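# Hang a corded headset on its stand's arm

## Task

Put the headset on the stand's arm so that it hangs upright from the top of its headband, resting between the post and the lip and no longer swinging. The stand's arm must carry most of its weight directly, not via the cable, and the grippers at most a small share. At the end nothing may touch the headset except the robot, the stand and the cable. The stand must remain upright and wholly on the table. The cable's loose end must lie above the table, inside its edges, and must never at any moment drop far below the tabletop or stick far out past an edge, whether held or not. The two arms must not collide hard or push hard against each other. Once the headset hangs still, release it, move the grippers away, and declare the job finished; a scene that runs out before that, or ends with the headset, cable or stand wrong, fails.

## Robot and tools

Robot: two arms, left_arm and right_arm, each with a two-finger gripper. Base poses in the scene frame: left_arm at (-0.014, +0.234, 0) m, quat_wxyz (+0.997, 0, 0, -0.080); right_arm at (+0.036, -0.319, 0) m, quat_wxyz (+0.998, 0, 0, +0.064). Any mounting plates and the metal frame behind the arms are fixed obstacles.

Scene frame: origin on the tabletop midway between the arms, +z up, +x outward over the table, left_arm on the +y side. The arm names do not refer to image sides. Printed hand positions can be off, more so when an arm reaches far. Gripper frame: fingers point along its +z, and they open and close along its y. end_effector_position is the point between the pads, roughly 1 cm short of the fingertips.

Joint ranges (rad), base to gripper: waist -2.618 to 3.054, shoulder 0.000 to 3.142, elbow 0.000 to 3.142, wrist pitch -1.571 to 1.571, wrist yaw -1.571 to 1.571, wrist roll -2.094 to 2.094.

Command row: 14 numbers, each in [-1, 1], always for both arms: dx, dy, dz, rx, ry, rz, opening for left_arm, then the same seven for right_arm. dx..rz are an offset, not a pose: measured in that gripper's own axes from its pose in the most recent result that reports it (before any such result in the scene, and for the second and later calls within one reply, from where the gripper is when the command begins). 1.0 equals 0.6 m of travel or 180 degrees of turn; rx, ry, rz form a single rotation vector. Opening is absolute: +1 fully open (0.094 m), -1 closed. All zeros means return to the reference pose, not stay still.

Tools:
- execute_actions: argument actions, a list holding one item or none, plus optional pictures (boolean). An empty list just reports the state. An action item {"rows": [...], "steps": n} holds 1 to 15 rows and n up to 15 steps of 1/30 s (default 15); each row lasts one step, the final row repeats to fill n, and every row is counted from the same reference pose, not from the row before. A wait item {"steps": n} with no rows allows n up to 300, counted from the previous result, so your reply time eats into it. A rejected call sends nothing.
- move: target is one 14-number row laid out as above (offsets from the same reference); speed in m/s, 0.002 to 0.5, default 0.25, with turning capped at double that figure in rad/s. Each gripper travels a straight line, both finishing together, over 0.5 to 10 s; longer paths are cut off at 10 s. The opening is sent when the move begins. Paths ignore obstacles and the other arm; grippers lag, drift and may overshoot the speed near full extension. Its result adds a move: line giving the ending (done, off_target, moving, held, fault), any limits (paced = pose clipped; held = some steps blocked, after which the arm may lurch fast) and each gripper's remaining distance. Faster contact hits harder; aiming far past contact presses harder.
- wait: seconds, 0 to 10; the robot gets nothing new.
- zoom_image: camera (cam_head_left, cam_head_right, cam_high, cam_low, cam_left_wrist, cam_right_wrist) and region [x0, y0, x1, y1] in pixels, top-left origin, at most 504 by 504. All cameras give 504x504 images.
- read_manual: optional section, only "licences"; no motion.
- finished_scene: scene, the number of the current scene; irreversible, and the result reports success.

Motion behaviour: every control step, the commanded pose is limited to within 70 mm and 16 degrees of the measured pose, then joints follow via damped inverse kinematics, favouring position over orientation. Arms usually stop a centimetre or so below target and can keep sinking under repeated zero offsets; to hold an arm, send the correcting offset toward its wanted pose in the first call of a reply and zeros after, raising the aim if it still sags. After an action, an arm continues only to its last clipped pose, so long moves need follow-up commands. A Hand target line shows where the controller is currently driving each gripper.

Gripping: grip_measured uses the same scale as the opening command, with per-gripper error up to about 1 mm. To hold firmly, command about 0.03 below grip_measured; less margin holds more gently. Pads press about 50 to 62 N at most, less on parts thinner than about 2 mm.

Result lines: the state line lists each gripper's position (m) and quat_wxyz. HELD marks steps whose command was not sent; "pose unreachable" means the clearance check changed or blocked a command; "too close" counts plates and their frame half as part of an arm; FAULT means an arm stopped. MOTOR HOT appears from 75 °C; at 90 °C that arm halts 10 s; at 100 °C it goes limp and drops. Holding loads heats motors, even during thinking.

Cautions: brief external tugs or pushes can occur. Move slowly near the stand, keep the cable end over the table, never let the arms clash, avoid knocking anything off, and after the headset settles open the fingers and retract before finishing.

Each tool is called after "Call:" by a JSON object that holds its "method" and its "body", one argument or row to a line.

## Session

Call:
{"method": "execute_actions", "body": {
  "actions": []
}}

Scene clock: 0.00 s of 4500.00 s.
left_arm: end_effector_position=(+0.2681, +0.0350, +0.2226) grip_measured=+1.000 end_effector_quat_wxyz=(+0.528, +0.443, +0.590, -0.419) | right_arm: end_effector_position=(+0.4743, -0.5342, +0.3762) grip_measured=+1.000 end_effector_quat_wxyz=(+0.127, +0.817, +0.318, +0.463)
Joint positions: left_arm=[0.042 1.291 0.57  0.478 1.187 0.2   0.094] | right_arm=[-0.804  1.953  2.378 -1.158 -0.635  2.013  0.094]
Joint velocities: left_arm=[-0.002  0.002 -0.007 -0.007  0.007 -0.066  0.   ] | right_arm=[-0.007  0.002 -0.012  0.022  0.022  0.022  0.   ]
Motor temperatures (°C, as the motors report them): left_arm=[26 31 30 29 26 28] | right_arm=[26 32 29 30 28 26]
Hand target (left_arm): +0.268, +0.035, +0.232; +0.539, +0.452, +0.578, -0.414
Hand target (right_arm): +0.472, -0.532, +0.379; +0.127, +0.816, +0.320, +0.464

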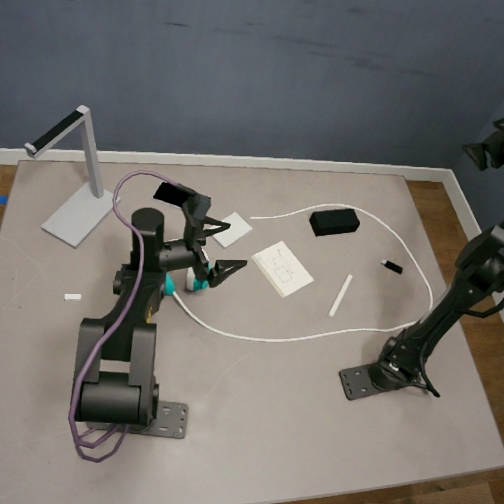

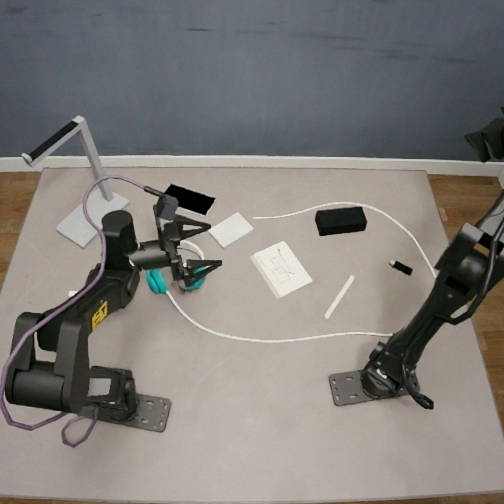

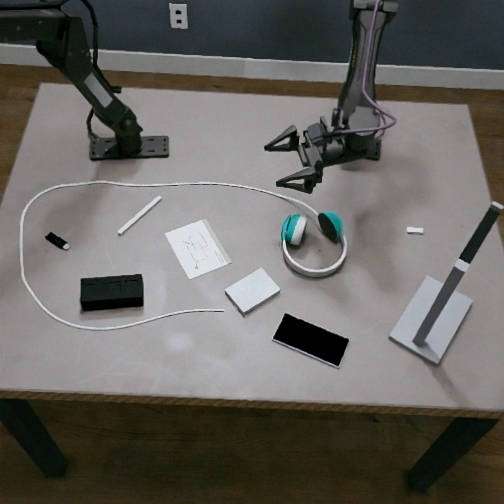

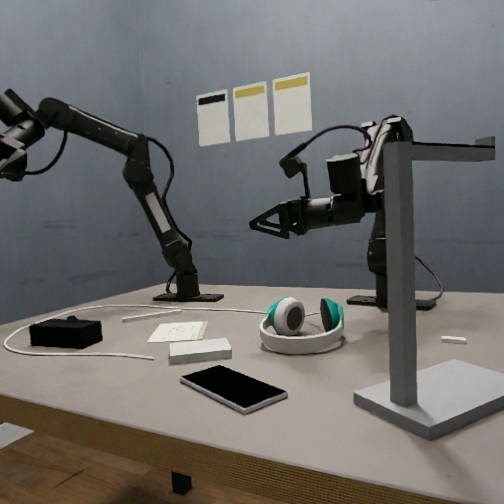

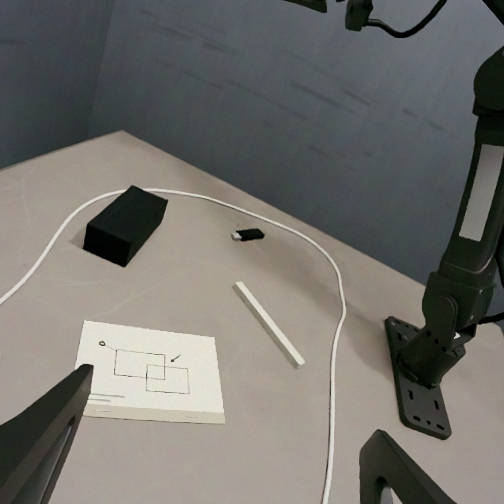

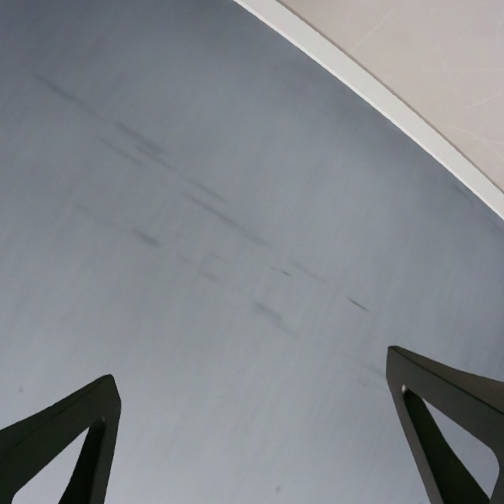

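Call:
{"method": "move", "body": {
  "target": [0.16,0.237,0,-0.472,0.274,-0.509,0.3,0,0,0,0,0,0,1]
}}

Scene clock: 22.03 s of 4500.00 s.
left_arm: end_effector_position=(+0.3909, +0.0746, +0.1093) grip_measured=+0.302 end_effector_quat_wxyz=(-0.026, -0.355, +0.934, +0.000) | right_arm: end_effector_position=(+0.4743, -0.5342, +0.3762) grip_measured=+1.000 end_effector_quat_wxyz=(+0.127, +0.817, +0.318, +0.463)
Joint positions: left_arm=[-0.203  2.304  2.234 -1.54   0.035 -1.088  0.061] | right_arm=[-0.804  1.953  2.378 -1.158 -0.635  2.013  0.094]
Joint velocities: left_arm=[ 0.002 -0.007  0.002 -0.037 -0.066 -0.022  0.   ] | right_arm=[ 0.007  0.007 -0.002 -0.037  0.051 -0.081  0.   ]
Motor temperatures (°C, as the motors report them): left_arm=[26 33 33 31 26 28] | right_arm=[26 38 31 32 28 26]
Hand target (left_arm): +0.397, +0.079, +0.121; -0.008, -0.361, +0.933, -0.002
Hand target (right_arm): +0.474, -0.534, +0.376; +0.127, +0.817, +0.318, +0.463
Off the commanded pose (left_arm): 0.018 m, 3 deg.
Off the commanded pose (right_arm): 0.000 m, 0 deg.
After step 90, 13.60 s passed at rest.
move: off_target (left_arm)

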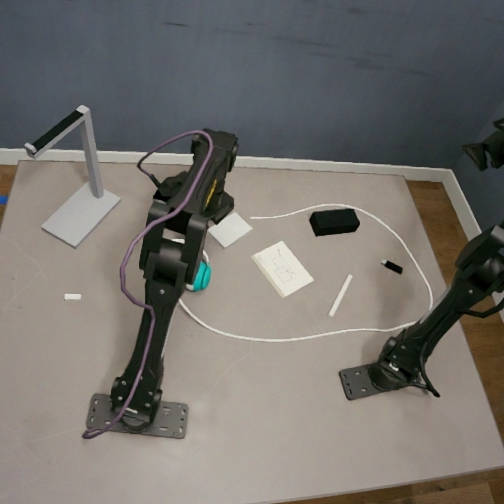

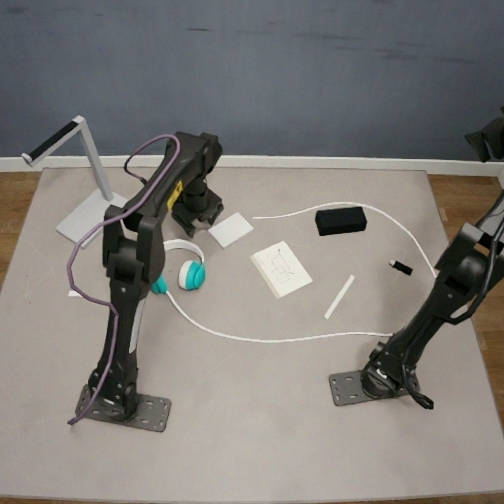

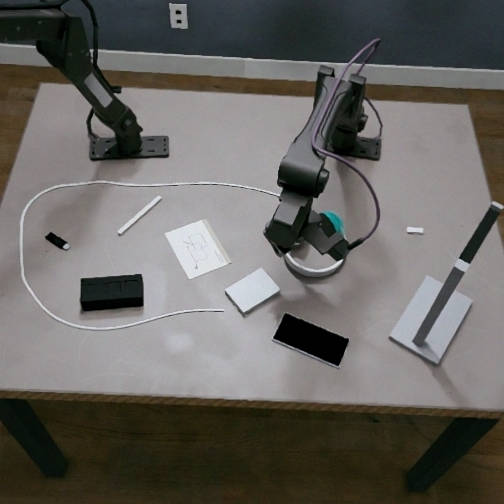

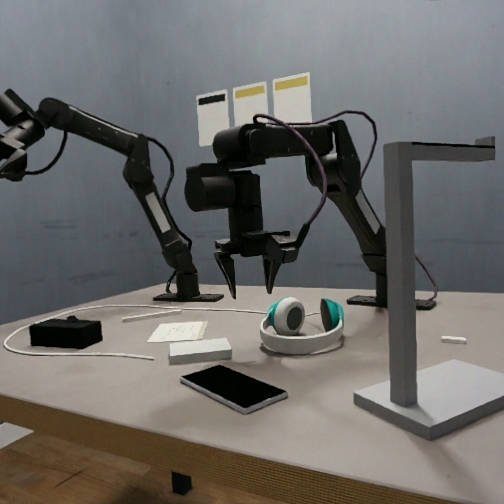

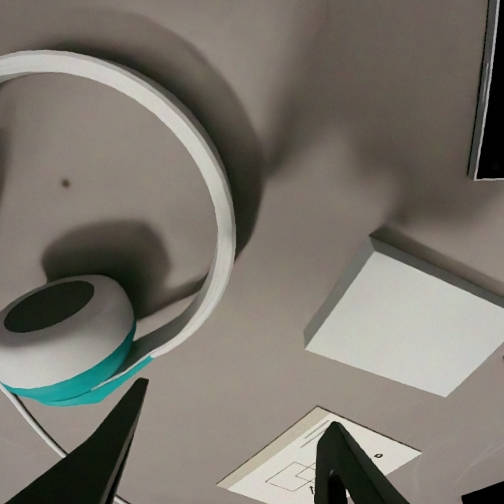

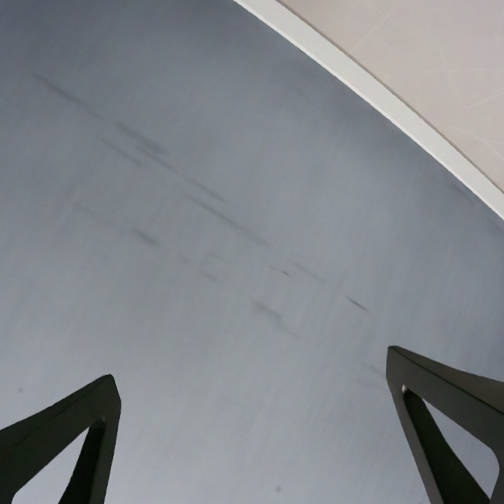

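Call:
{"method": "move", "body": {
  "target": [-0.12,-0.01,0.07,0,0,0,0.3,0,0,0,0,0,0,1],
  "speed": 0.1
}}

Scene clock: 27.67 s of 4500.00 s.
left_arm: end_effector_position=(+0.4396, +0.1178, +0.0499) grip_measured=+0.302 end_effector_quat_wxyz=(-0.042, -0.358, +0.933, +0.008) | right_arm: end_effector_position=(+0.4743, -0.5342, +0.3762) grip_measured=+1.000 end_effector_quat_wxyz=(+0.127, +0.817, +0.318, +0.463)
Joint positions: left_arm=[-0.079  2.54   2.416 -1.526  0.036 -0.97   0.061] | right_arm=[-0.804  1.953  2.378 -1.158 -0.635  2.013  0.094]
Joint velocities: left_arm=[-0.012 -0.007  0.037  0.051 -0.007 -0.051 -0.001] | right_arm=[-0.012 -0.017 -0.022 -0.022  0.022  0.022  0.   ]
Motor temperatures (°C, as the motors report them): left_arm=[26 36 33 30 26 28] | right_arm=[26 38 31 32 28 26]
Hand target (left_arm): +0.446, +0.118, +0.064; -0.025, -0.355, +0.934, -0.000
Hand target (right_arm): +0.474, -0.534, +0.376; +0.127, +0.817, +0.318, +0.463
Off the commanded pose (left_arm): 0.016 m, 2 deg.
Off the commanded pose (right_arm): 0.000 m, 0 deg.
After step 90, 1.40 s passed at rest.
move: off_target (left_arm)

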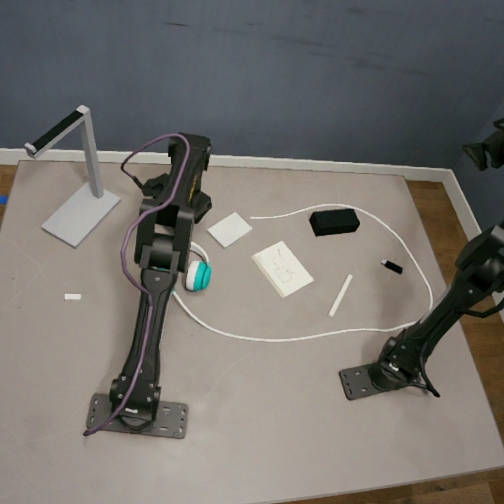

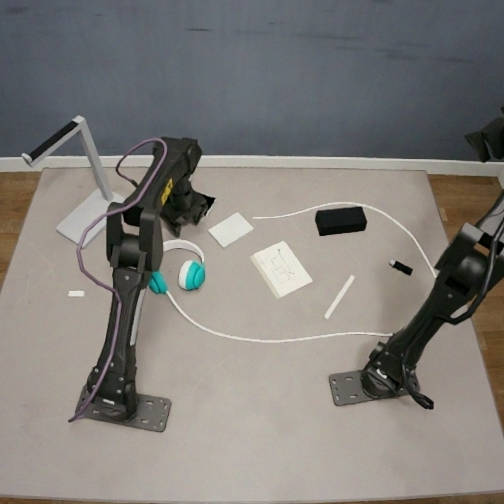

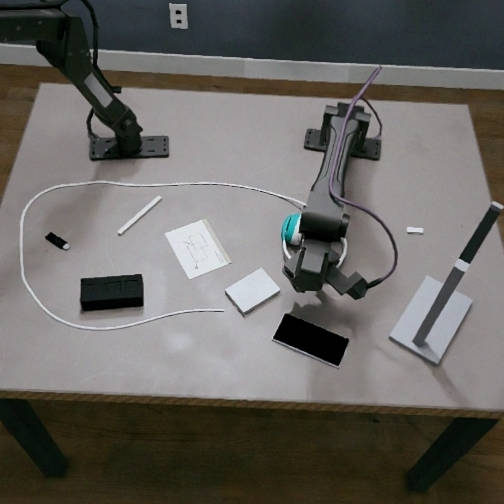

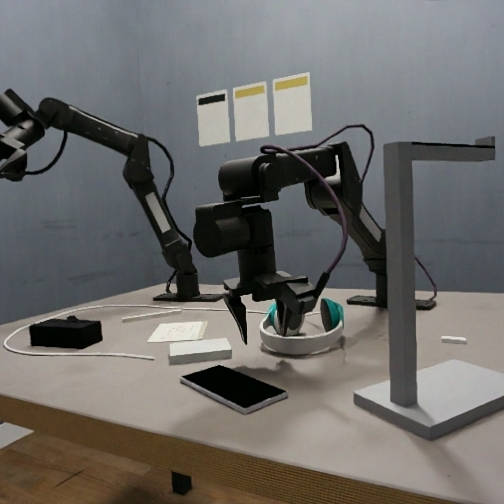

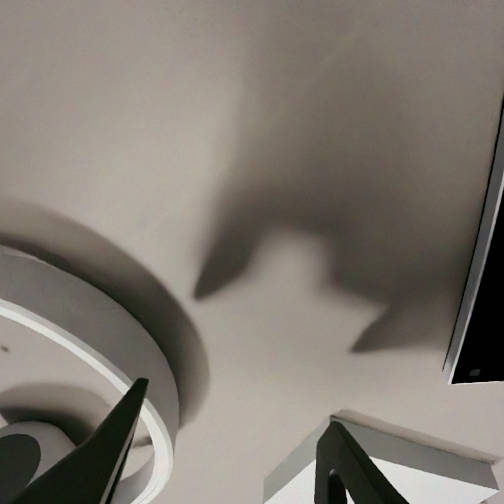

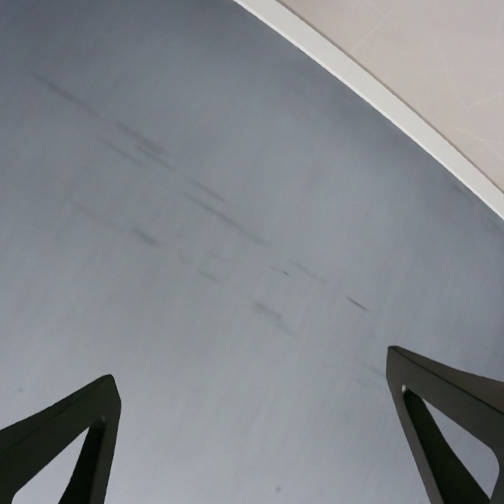

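Call:
{"method": "move", "body": {
  "target": [0.05,0.045,-0.035,0,-0.02,0,0.3,0,0,0,0,0,0,1],
  "speed": 0.06
}}

Scene clock: 35.03 s of 4500.00 s.
left_arm: end_effector_position=(+0.3993, +0.1163, +0.0639) grip_measured=+0.301 end_effector_quat_wxyz=(-0.034, -0.357, +0.933, +0.019) | right_arm: end_effector_position=(+0.4743, -0.5342, +0.3762) grip_measured=+1.000 end_effector_quat_wxyz=(+0.127, +0.817, +0.318, +0.463)
Joint positions: left_arm=[-0.115  2.307  2.056 -1.398  0.01  -1.006  0.061] | right_arm=[-0.804  1.953  2.378 -1.158 -0.635  2.013  0.094]
Joint velocities: left_arm=[-0.007 -0.007 -0.007  0.022  0.051 -0.007 -0.   ] | right_arm=[-0.002 -0.002 -0.007  0.022 -0.022  0.037  0.   ]
Motor temperatures (°C, as the motors report them): left_arm=[26 40 33 30 26 28] | right_arm=[26 39 31 33 28 26]
Hand target (left_arm): +0.401, +0.117, +0.074; -0.014, -0.357, +0.934, +0.019
Hand target (right_arm): +0.474, -0.534, +0.376; +0.127, +0.817, +0.318, +0.463
Off the commanded pose (left_arm): 0.011 m, 2 deg.
Off the commanded pose (right_arm): 0.000 m, 0 deg.
After step 90, 3.17 s passed at rest.
move: off_target (left_arm)

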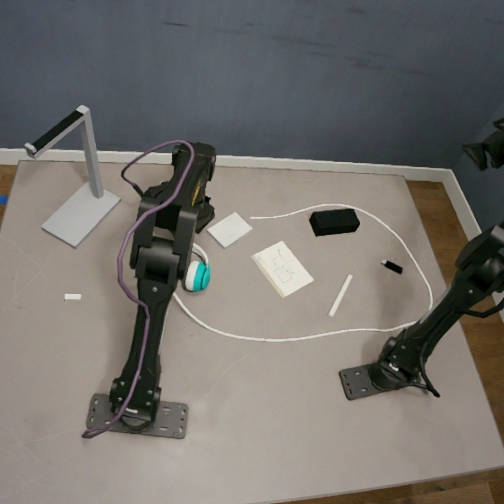

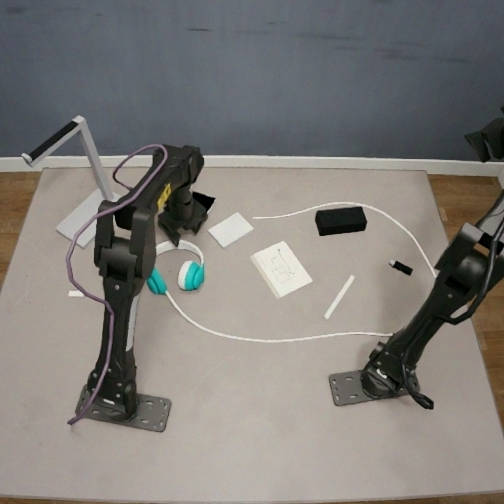

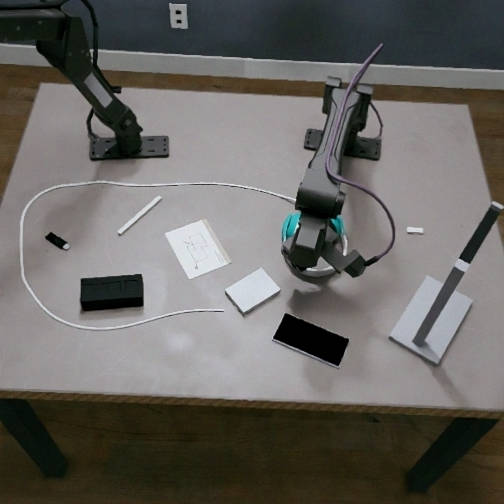

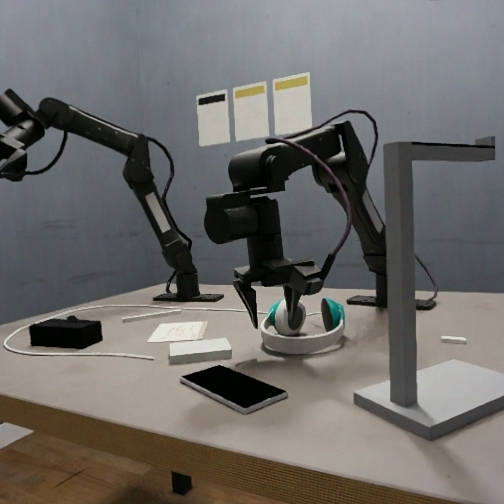

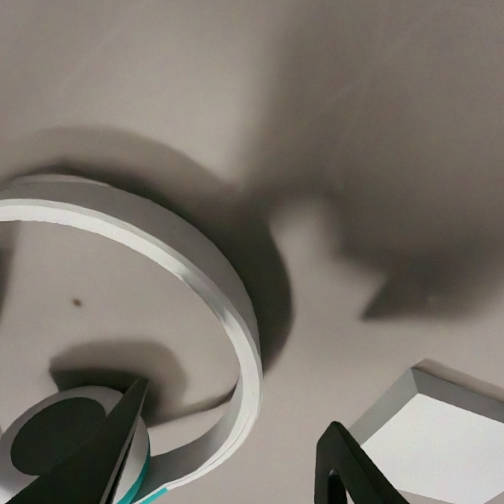

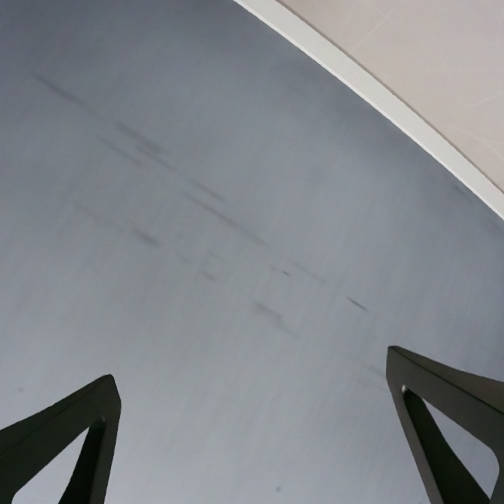

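Call:
{"method": "move", "body": {
  "target": [0,0,0.055,0,-0.02,0,0.1,0,0,0,0,0,0,1],
  "speed": 0.06
}}

Scene clock: 40.87 s of 4500.00 s.
left_arm: end_effector_position=(+0.3935, +0.1159, +0.0195) grip_measured=+0.102 end_effector_quat_wxyz=(-0.027, -0.356, +0.933, +0.032) | right_arm: end_effector_position=(+0.4743, -0.5342, +0.3762) grip_measured=+1.000 end_effector_quat_wxyz=(+0.127, +0.817, +0.318, +0.463)
Joint positions: left_arm=[-0.131  2.307  1.878 -1.225 -0.017 -1.021  0.052] | right_arm=[-0.804  1.953  2.378 -1.158 -0.635  2.013  0.094]
Joint velocities: left_arm=[ 0.002  0.012 -0.007 -0.022  0.022 -0.037 -0.001] | right_arm=[-0.002 -0.002 -0.017  0.051 -0.051  0.095  0.   ]
Motor temperatures (°C, as the motors report them): left_arm=[26 43 33 30 26 28] | right_arm=[26 39 31 33 28 26]
Hand target (left_arm): +0.397, +0.117, +0.031; -0.006, -0.356, +0.934, +0.031
Hand target (right_arm): +0.474, -0.534, +0.376; +0.127, +0.817, +0.318, +0.463
Off the commanded pose (left_arm): 0.012 m, 3 deg.
Off the commanded pose (right_arm): 0.000 m, 0 deg.
After step 90, 1.73 s passed at rest.
move: off_target (left_arm)

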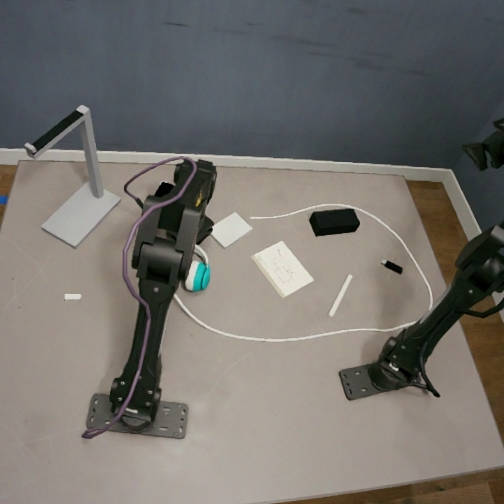

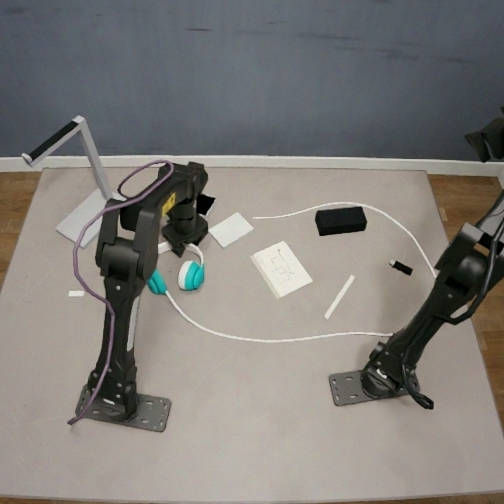

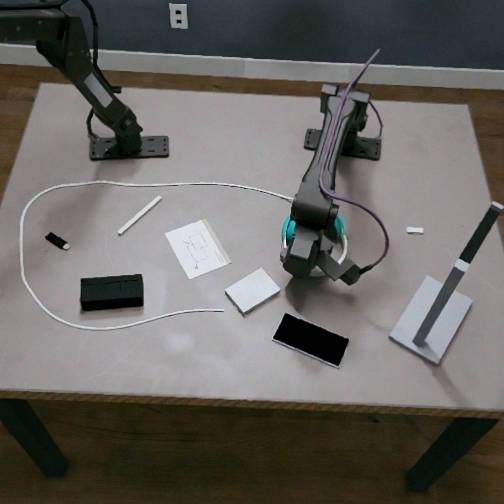

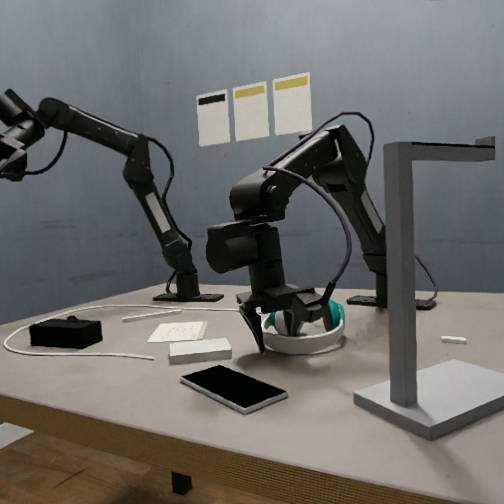

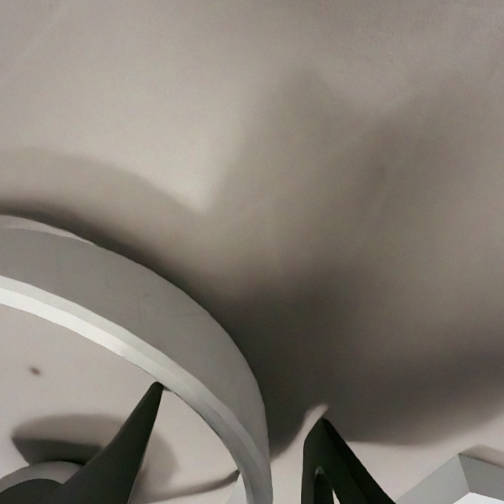

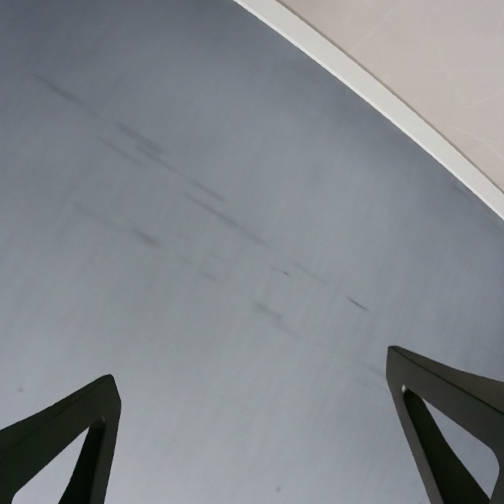

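Call:
{"method": "move", "body": {
  "target": [0.03,0,-0.02,0,-0.015,-0.06,0.1,0,0,0,0,0,0,1],
  "speed": 0.06
}}

Call:
{"method": "move", "body": {
  "target": [0,0,-0.01,0,0,0,-1,0,0,0,0,0,0,1]
}}

Call:
{"method": "move", "body": {
  "target": [0,0,-0.2,0,0,0,-1,0,0,0,0,0,0,1],
  "speed": 0.12
}}

Scene clock: 47.97 s of 4500.00 s.
left_arm: end_effector_position=(+0.3799, +0.1018, +0.0204) grip_measured=+0.102 end_effector_quat_wxyz=(-0.021, -0.441, +0.896, +0.043) | right_arm: end_effector_position=(+0.4743, -0.5342, +0.3762) grip_measured=+1.000 end_effector_quat_wxyz=(+0.127, +0.817, +0.318, +0.463)
Joint positions: left_arm=[-0.179  2.278  1.832 -1.216 -0.03  -1.253  0.052] | right_arm=[-0.804  1.953  2.378 -1.158 -0.635  2.013  0.094]
Joint velocities: left_arm=[ 0.012  0.002 -0.017  0.037 -0.007 -0.051 -0.001] | right_arm=[ 0.002 -0.002 -0.007  0.007 -0.007  0.007  0.   ]
Motor temperatures (°C, as the motors report them): left_arm=[26 45 32 29 26 28] | right_arm=[26 39 31 33 28 26]
Hand target (left_arm): +0.381, +0.103, +0.032; -0.003, -0.442, +0.896, +0.043
Hand target (right_arm): +0.474, -0.534, +0.376; +0.127, +0.817, +0.318, +0.463
Off the commanded pose (left_arm): 0.012 m, 2 deg.
Off the commanded pose (right_arm): 0.000 m, 0 deg.
After step 90, 2.17 s passed at rest.
move: off_target (left_arm)

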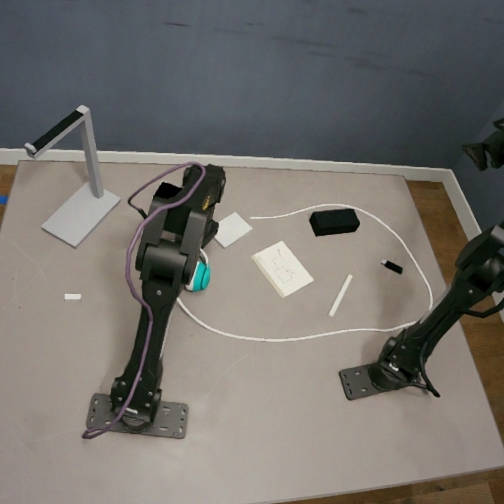

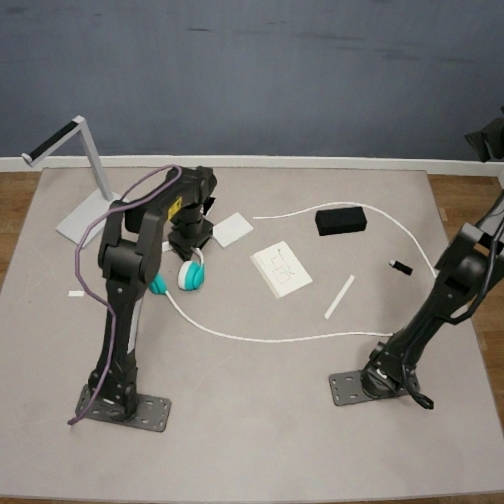

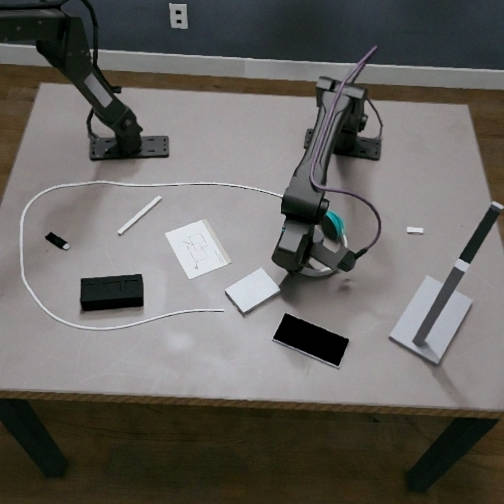

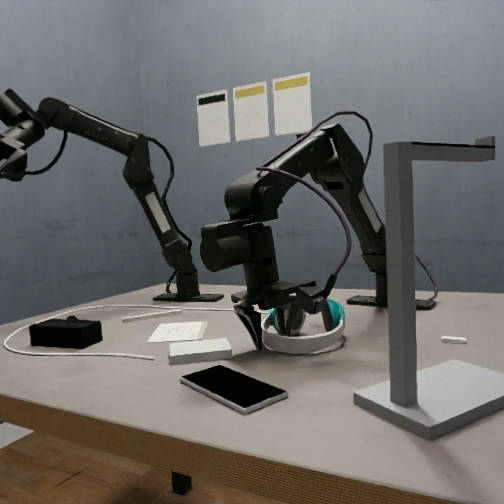

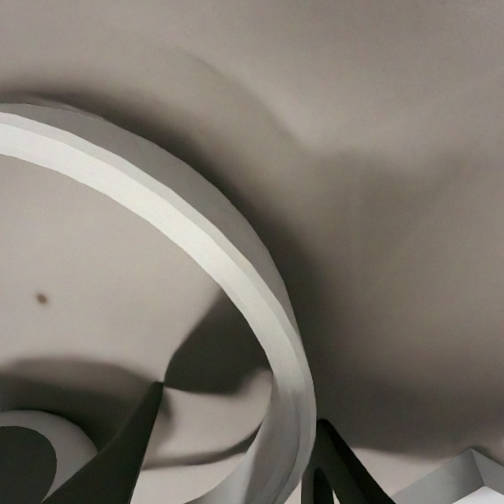

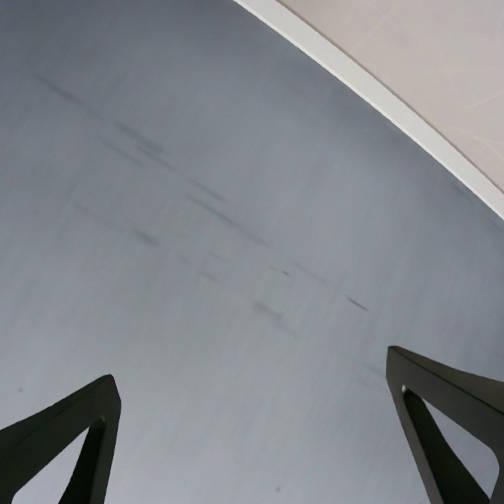

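Scene clock: 48.67 s of 4500.00 s.
left_arm: end_effector_position=(+0.3802, +0.1008, +0.0193) grip_measured=-0.839 end_effector_quat_wxyz=(-0.023, -0.441, +0.896, +0.041) | right_arm: end_effector_position=(+0.4743, -0.5342, +0.3762) grip_measured=+1.000 end_effector_quat_wxyz=(+0.127, +0.817, +0.318, +0.463)
Joint positions: left_arm=[-0.179  2.281  1.832 -1.212 -0.025 -1.254  0.008] | right_arm=[-0.804  1.953  2.378 -1.158 -0.635  2.013  0.094]
Joint velocities: left_arm=[-0.002 -0.007  0.002  0.022 -0.022  0.007 -0.   ] | right_arm=[-0.012 -0.012  0.012 -0.022  0.007 -0.007  0.   ]
Motor temperatures (°C, as the motors report them): left_arm=[26 45 32 29 26 28] | right_arm=[26 39 31 33 28 26]
Hand target (left_arm): +0.380, +0.101, +0.026; -0.021, -0.441, +0.896, +0.043
Hand target (right_arm): +0.474, -0.534, +0.376; +0.127, +0.817, +0.318, +0.463
Off the commanded pose (left_arm): 0.007 m, 0 deg.
Off the commanded pose (right_arm): 0.000 m, 0 deg.
move: done

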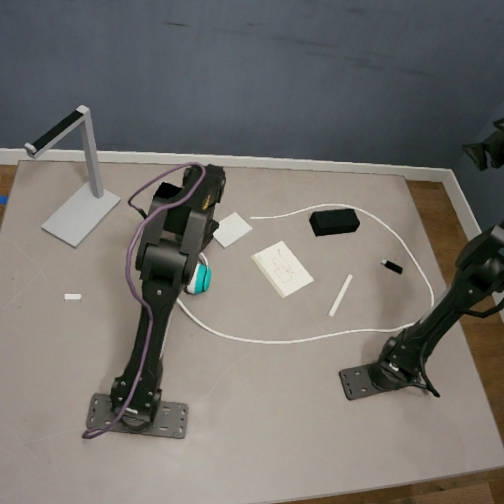

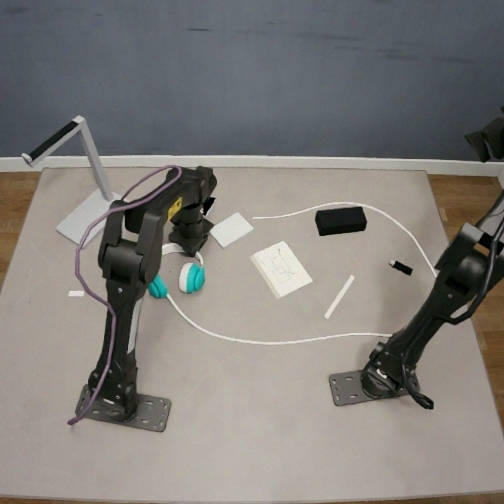

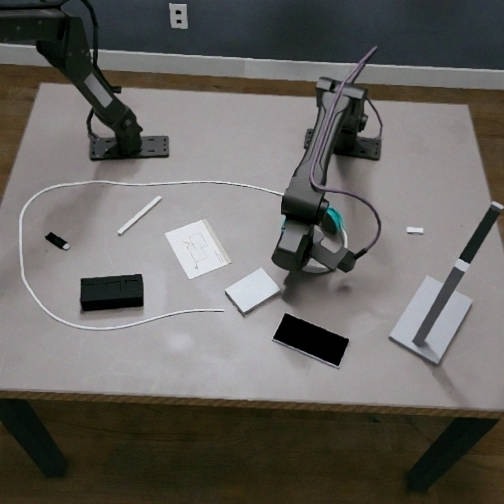

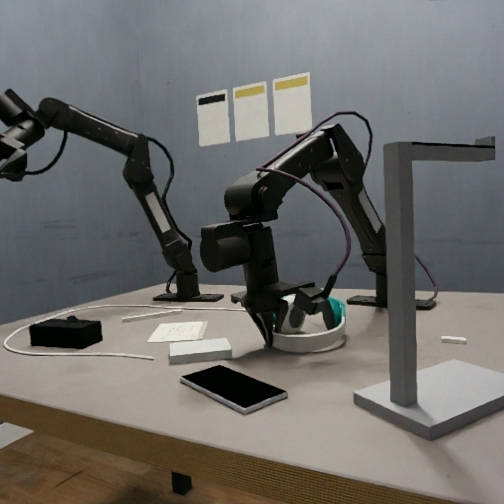

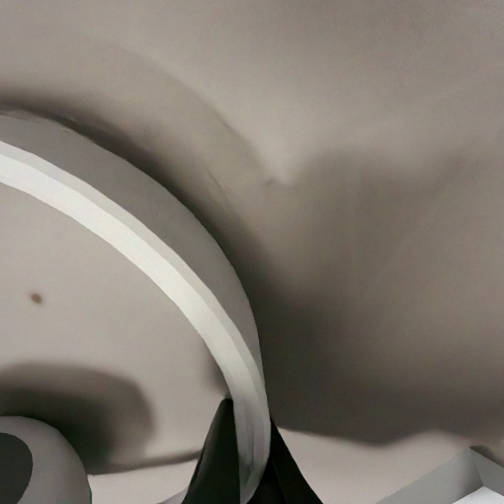

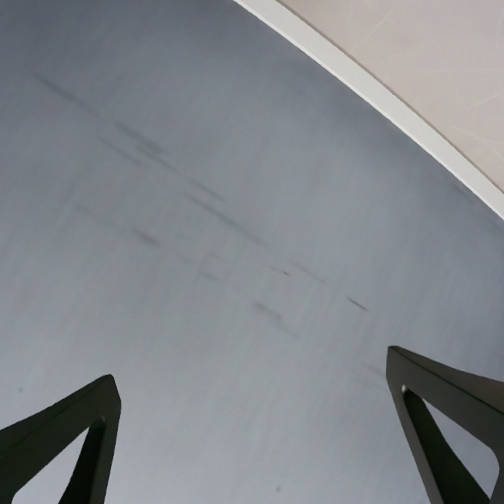

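Scene clock: 50.10 s of 4500.00 s.
left_arm: end_effector_position=(+0.3879, +0.0972, +0.1140) grip_measured=-0.839 end_effector_quat_wxyz=(-0.013, -0.442, +0.897, +0.028) | right_arm: end_effector_position=(+0.4743, -0.5342, +0.3762) grip_measured=+1.000 end_effector_quat_wxyz=(+0.127, +0.817, +0.318, +0.463)
Joint positions: left_arm=[-0.179  2.274  2.2   -1.556 -0.02  -1.254  0.008] | right_arm=[-0.804  1.953  2.378 -1.158 -0.635  2.013  0.094]
Joint velocities: left_arm=[-0.012  0.002  0.002 -0.022 -0.037 -0.022 -0.   ] | right_arm=[ 0.022  0.007  0.012  0.022 -0.051 -0.022  0.   ]
Motor temperatures (°C, as the motors report them): left_arm=[26 45 32 29 26 28] | right_arm=[26 39 31 33 28 26]
Hand target (left_arm): +0.387, +0.095, +0.138; +0.004, -0.441, +0.898, +0.013
Hand target (right_arm): +0.474, -0.534, +0.376; +0.127, +0.817, +0.318, +0.463
Off the commanded pose (left_arm): 0.025 m, 2 deg.
Off the commanded pose (right_arm): 0.000 m, 0 deg.
joint sent to its limit (left arm) — the command would take joint 4 (wrist pitch) past its lower limit, so that joint was sent only as far as its limit.
move: off_target (left_arm)

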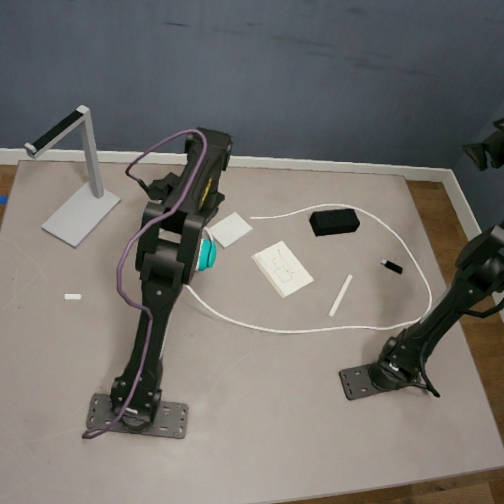

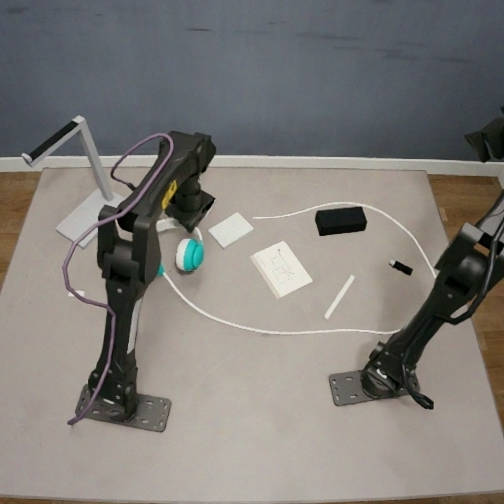

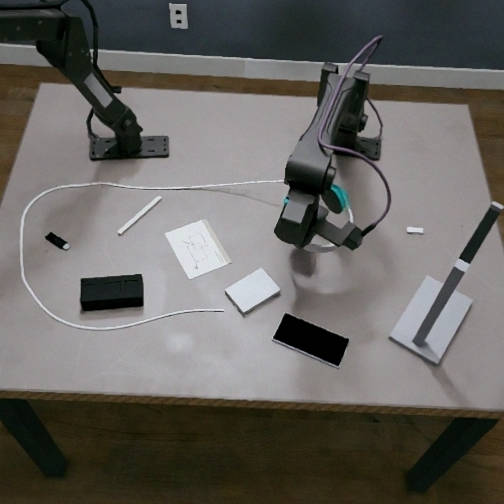

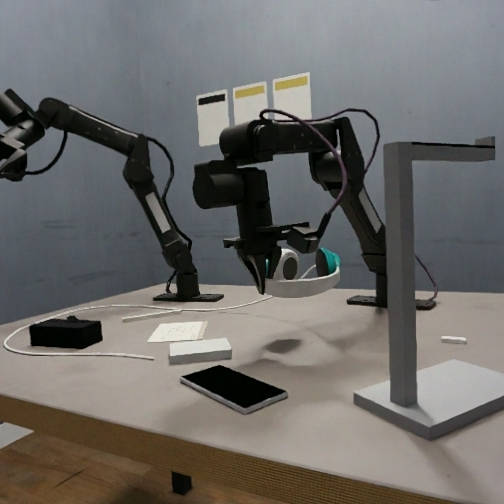

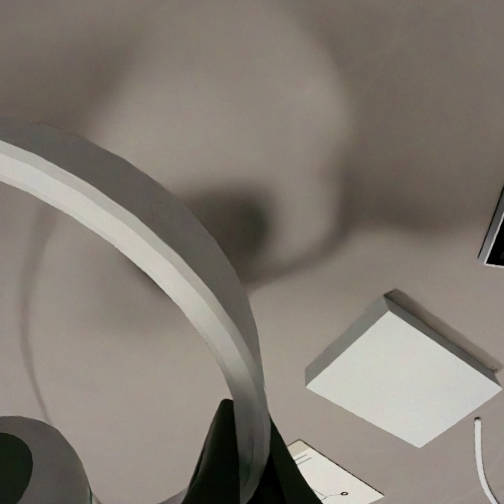

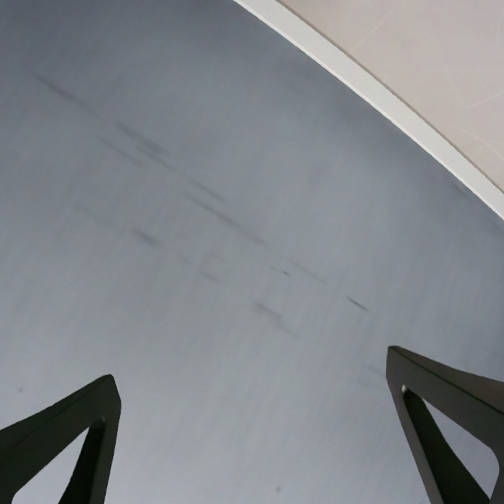

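Call:
{"method": "move", "body": {
  "target": [-0.303,0.423,-0.49,0.472,-0.282,0.133,-1,0,0,0,0,0,0,1],
  "speed": 0.15
}}

Scene clock: 67.53 s of 4500.00 s.
left_arm: end_effector_position=(+0.3087, +0.3811, +0.4187) grip_measured=-0.840 end_effector_quat_wxyz=(+0.608, -0.132, +0.674, -0.398) | right_arm: end_effector_position=(+0.4743, -0.5342, +0.3762) grip_measured=+1.000 end_effector_quat_wxyz=(+0.127, +0.817, +0.318, +0.463)
Joint positions: left_arm=[ 1.091  1.288  1.133  0.374  1.313 -0.985  0.008] | right_arm=[-0.804  1.953  2.378 -1.158 -0.635  2.013  0.094]
Joint velocities: left_arm=[ 0.002 -0.007 -0.002  0.066 -0.022 -0.081 -0.   ] | right_arm=[-0.012  0.002  0.007 -0.007  0.007 -0.022  0.   ]
Motor temperatures (°C, as the motors report them): left_arm=[26 45 33 30 26 28] | right_arm=[26 40 32 33 28 26]
Hand target (left_arm): +0.307, +0.381, +0.425; +0.624, -0.109, +0.673, -0.382
Hand target (right_arm): +0.474, -0.534, +0.376; +0.127, +0.817, +0.318, +0.463
Off the commanded pose (left_arm): 0.007 m, 3 deg.
Off the commanded pose (right_arm): 0.000 m, 0 deg.
After step 90, 7.47 s passed at rest.
move: off_target (left_arm)

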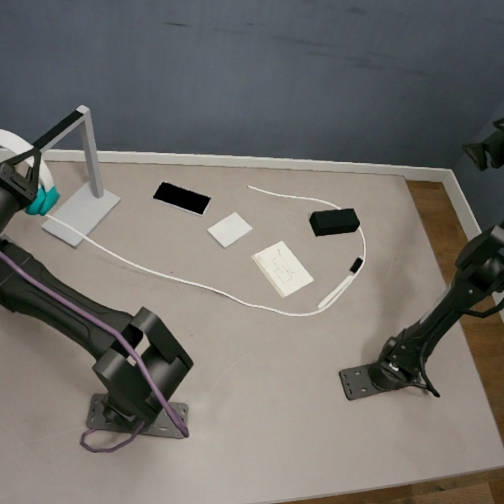

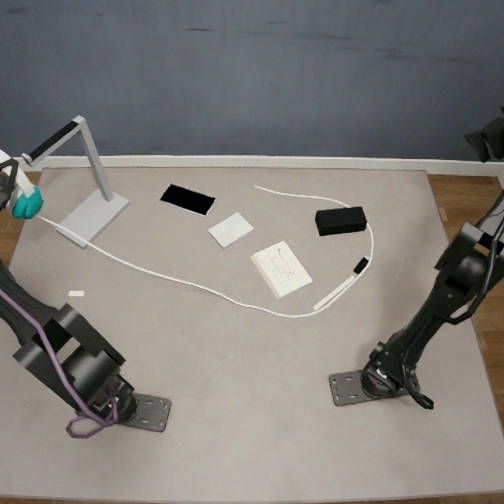

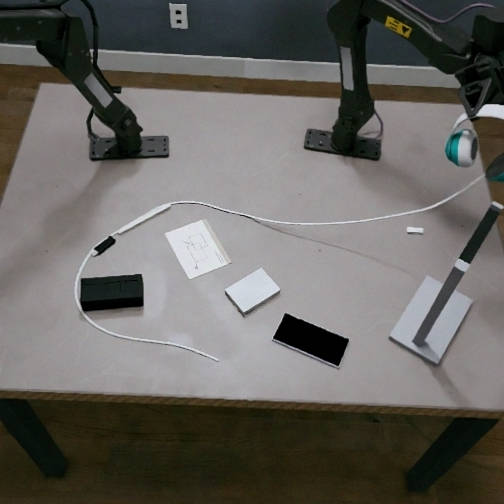

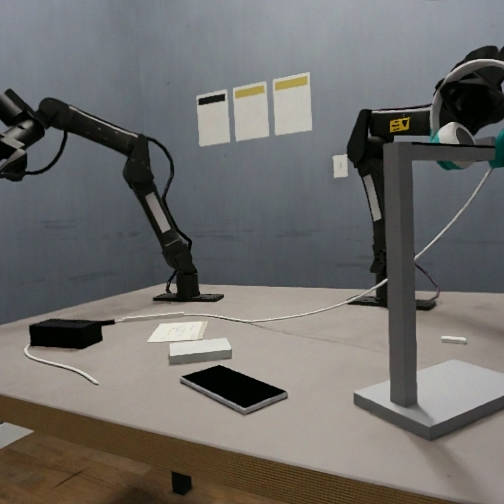

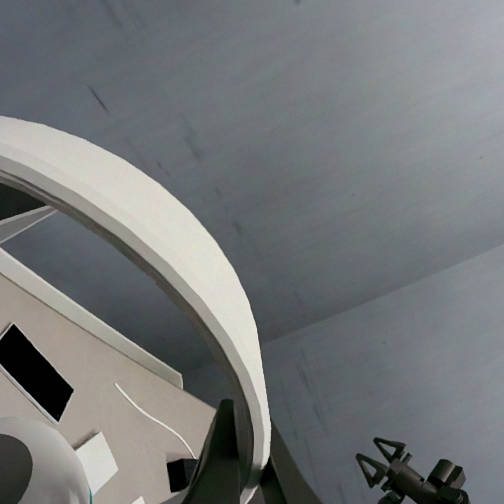

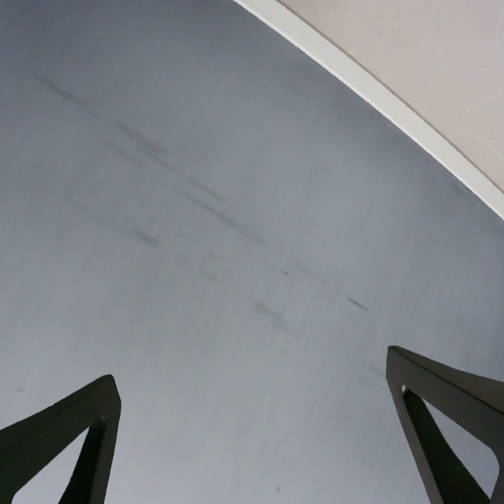

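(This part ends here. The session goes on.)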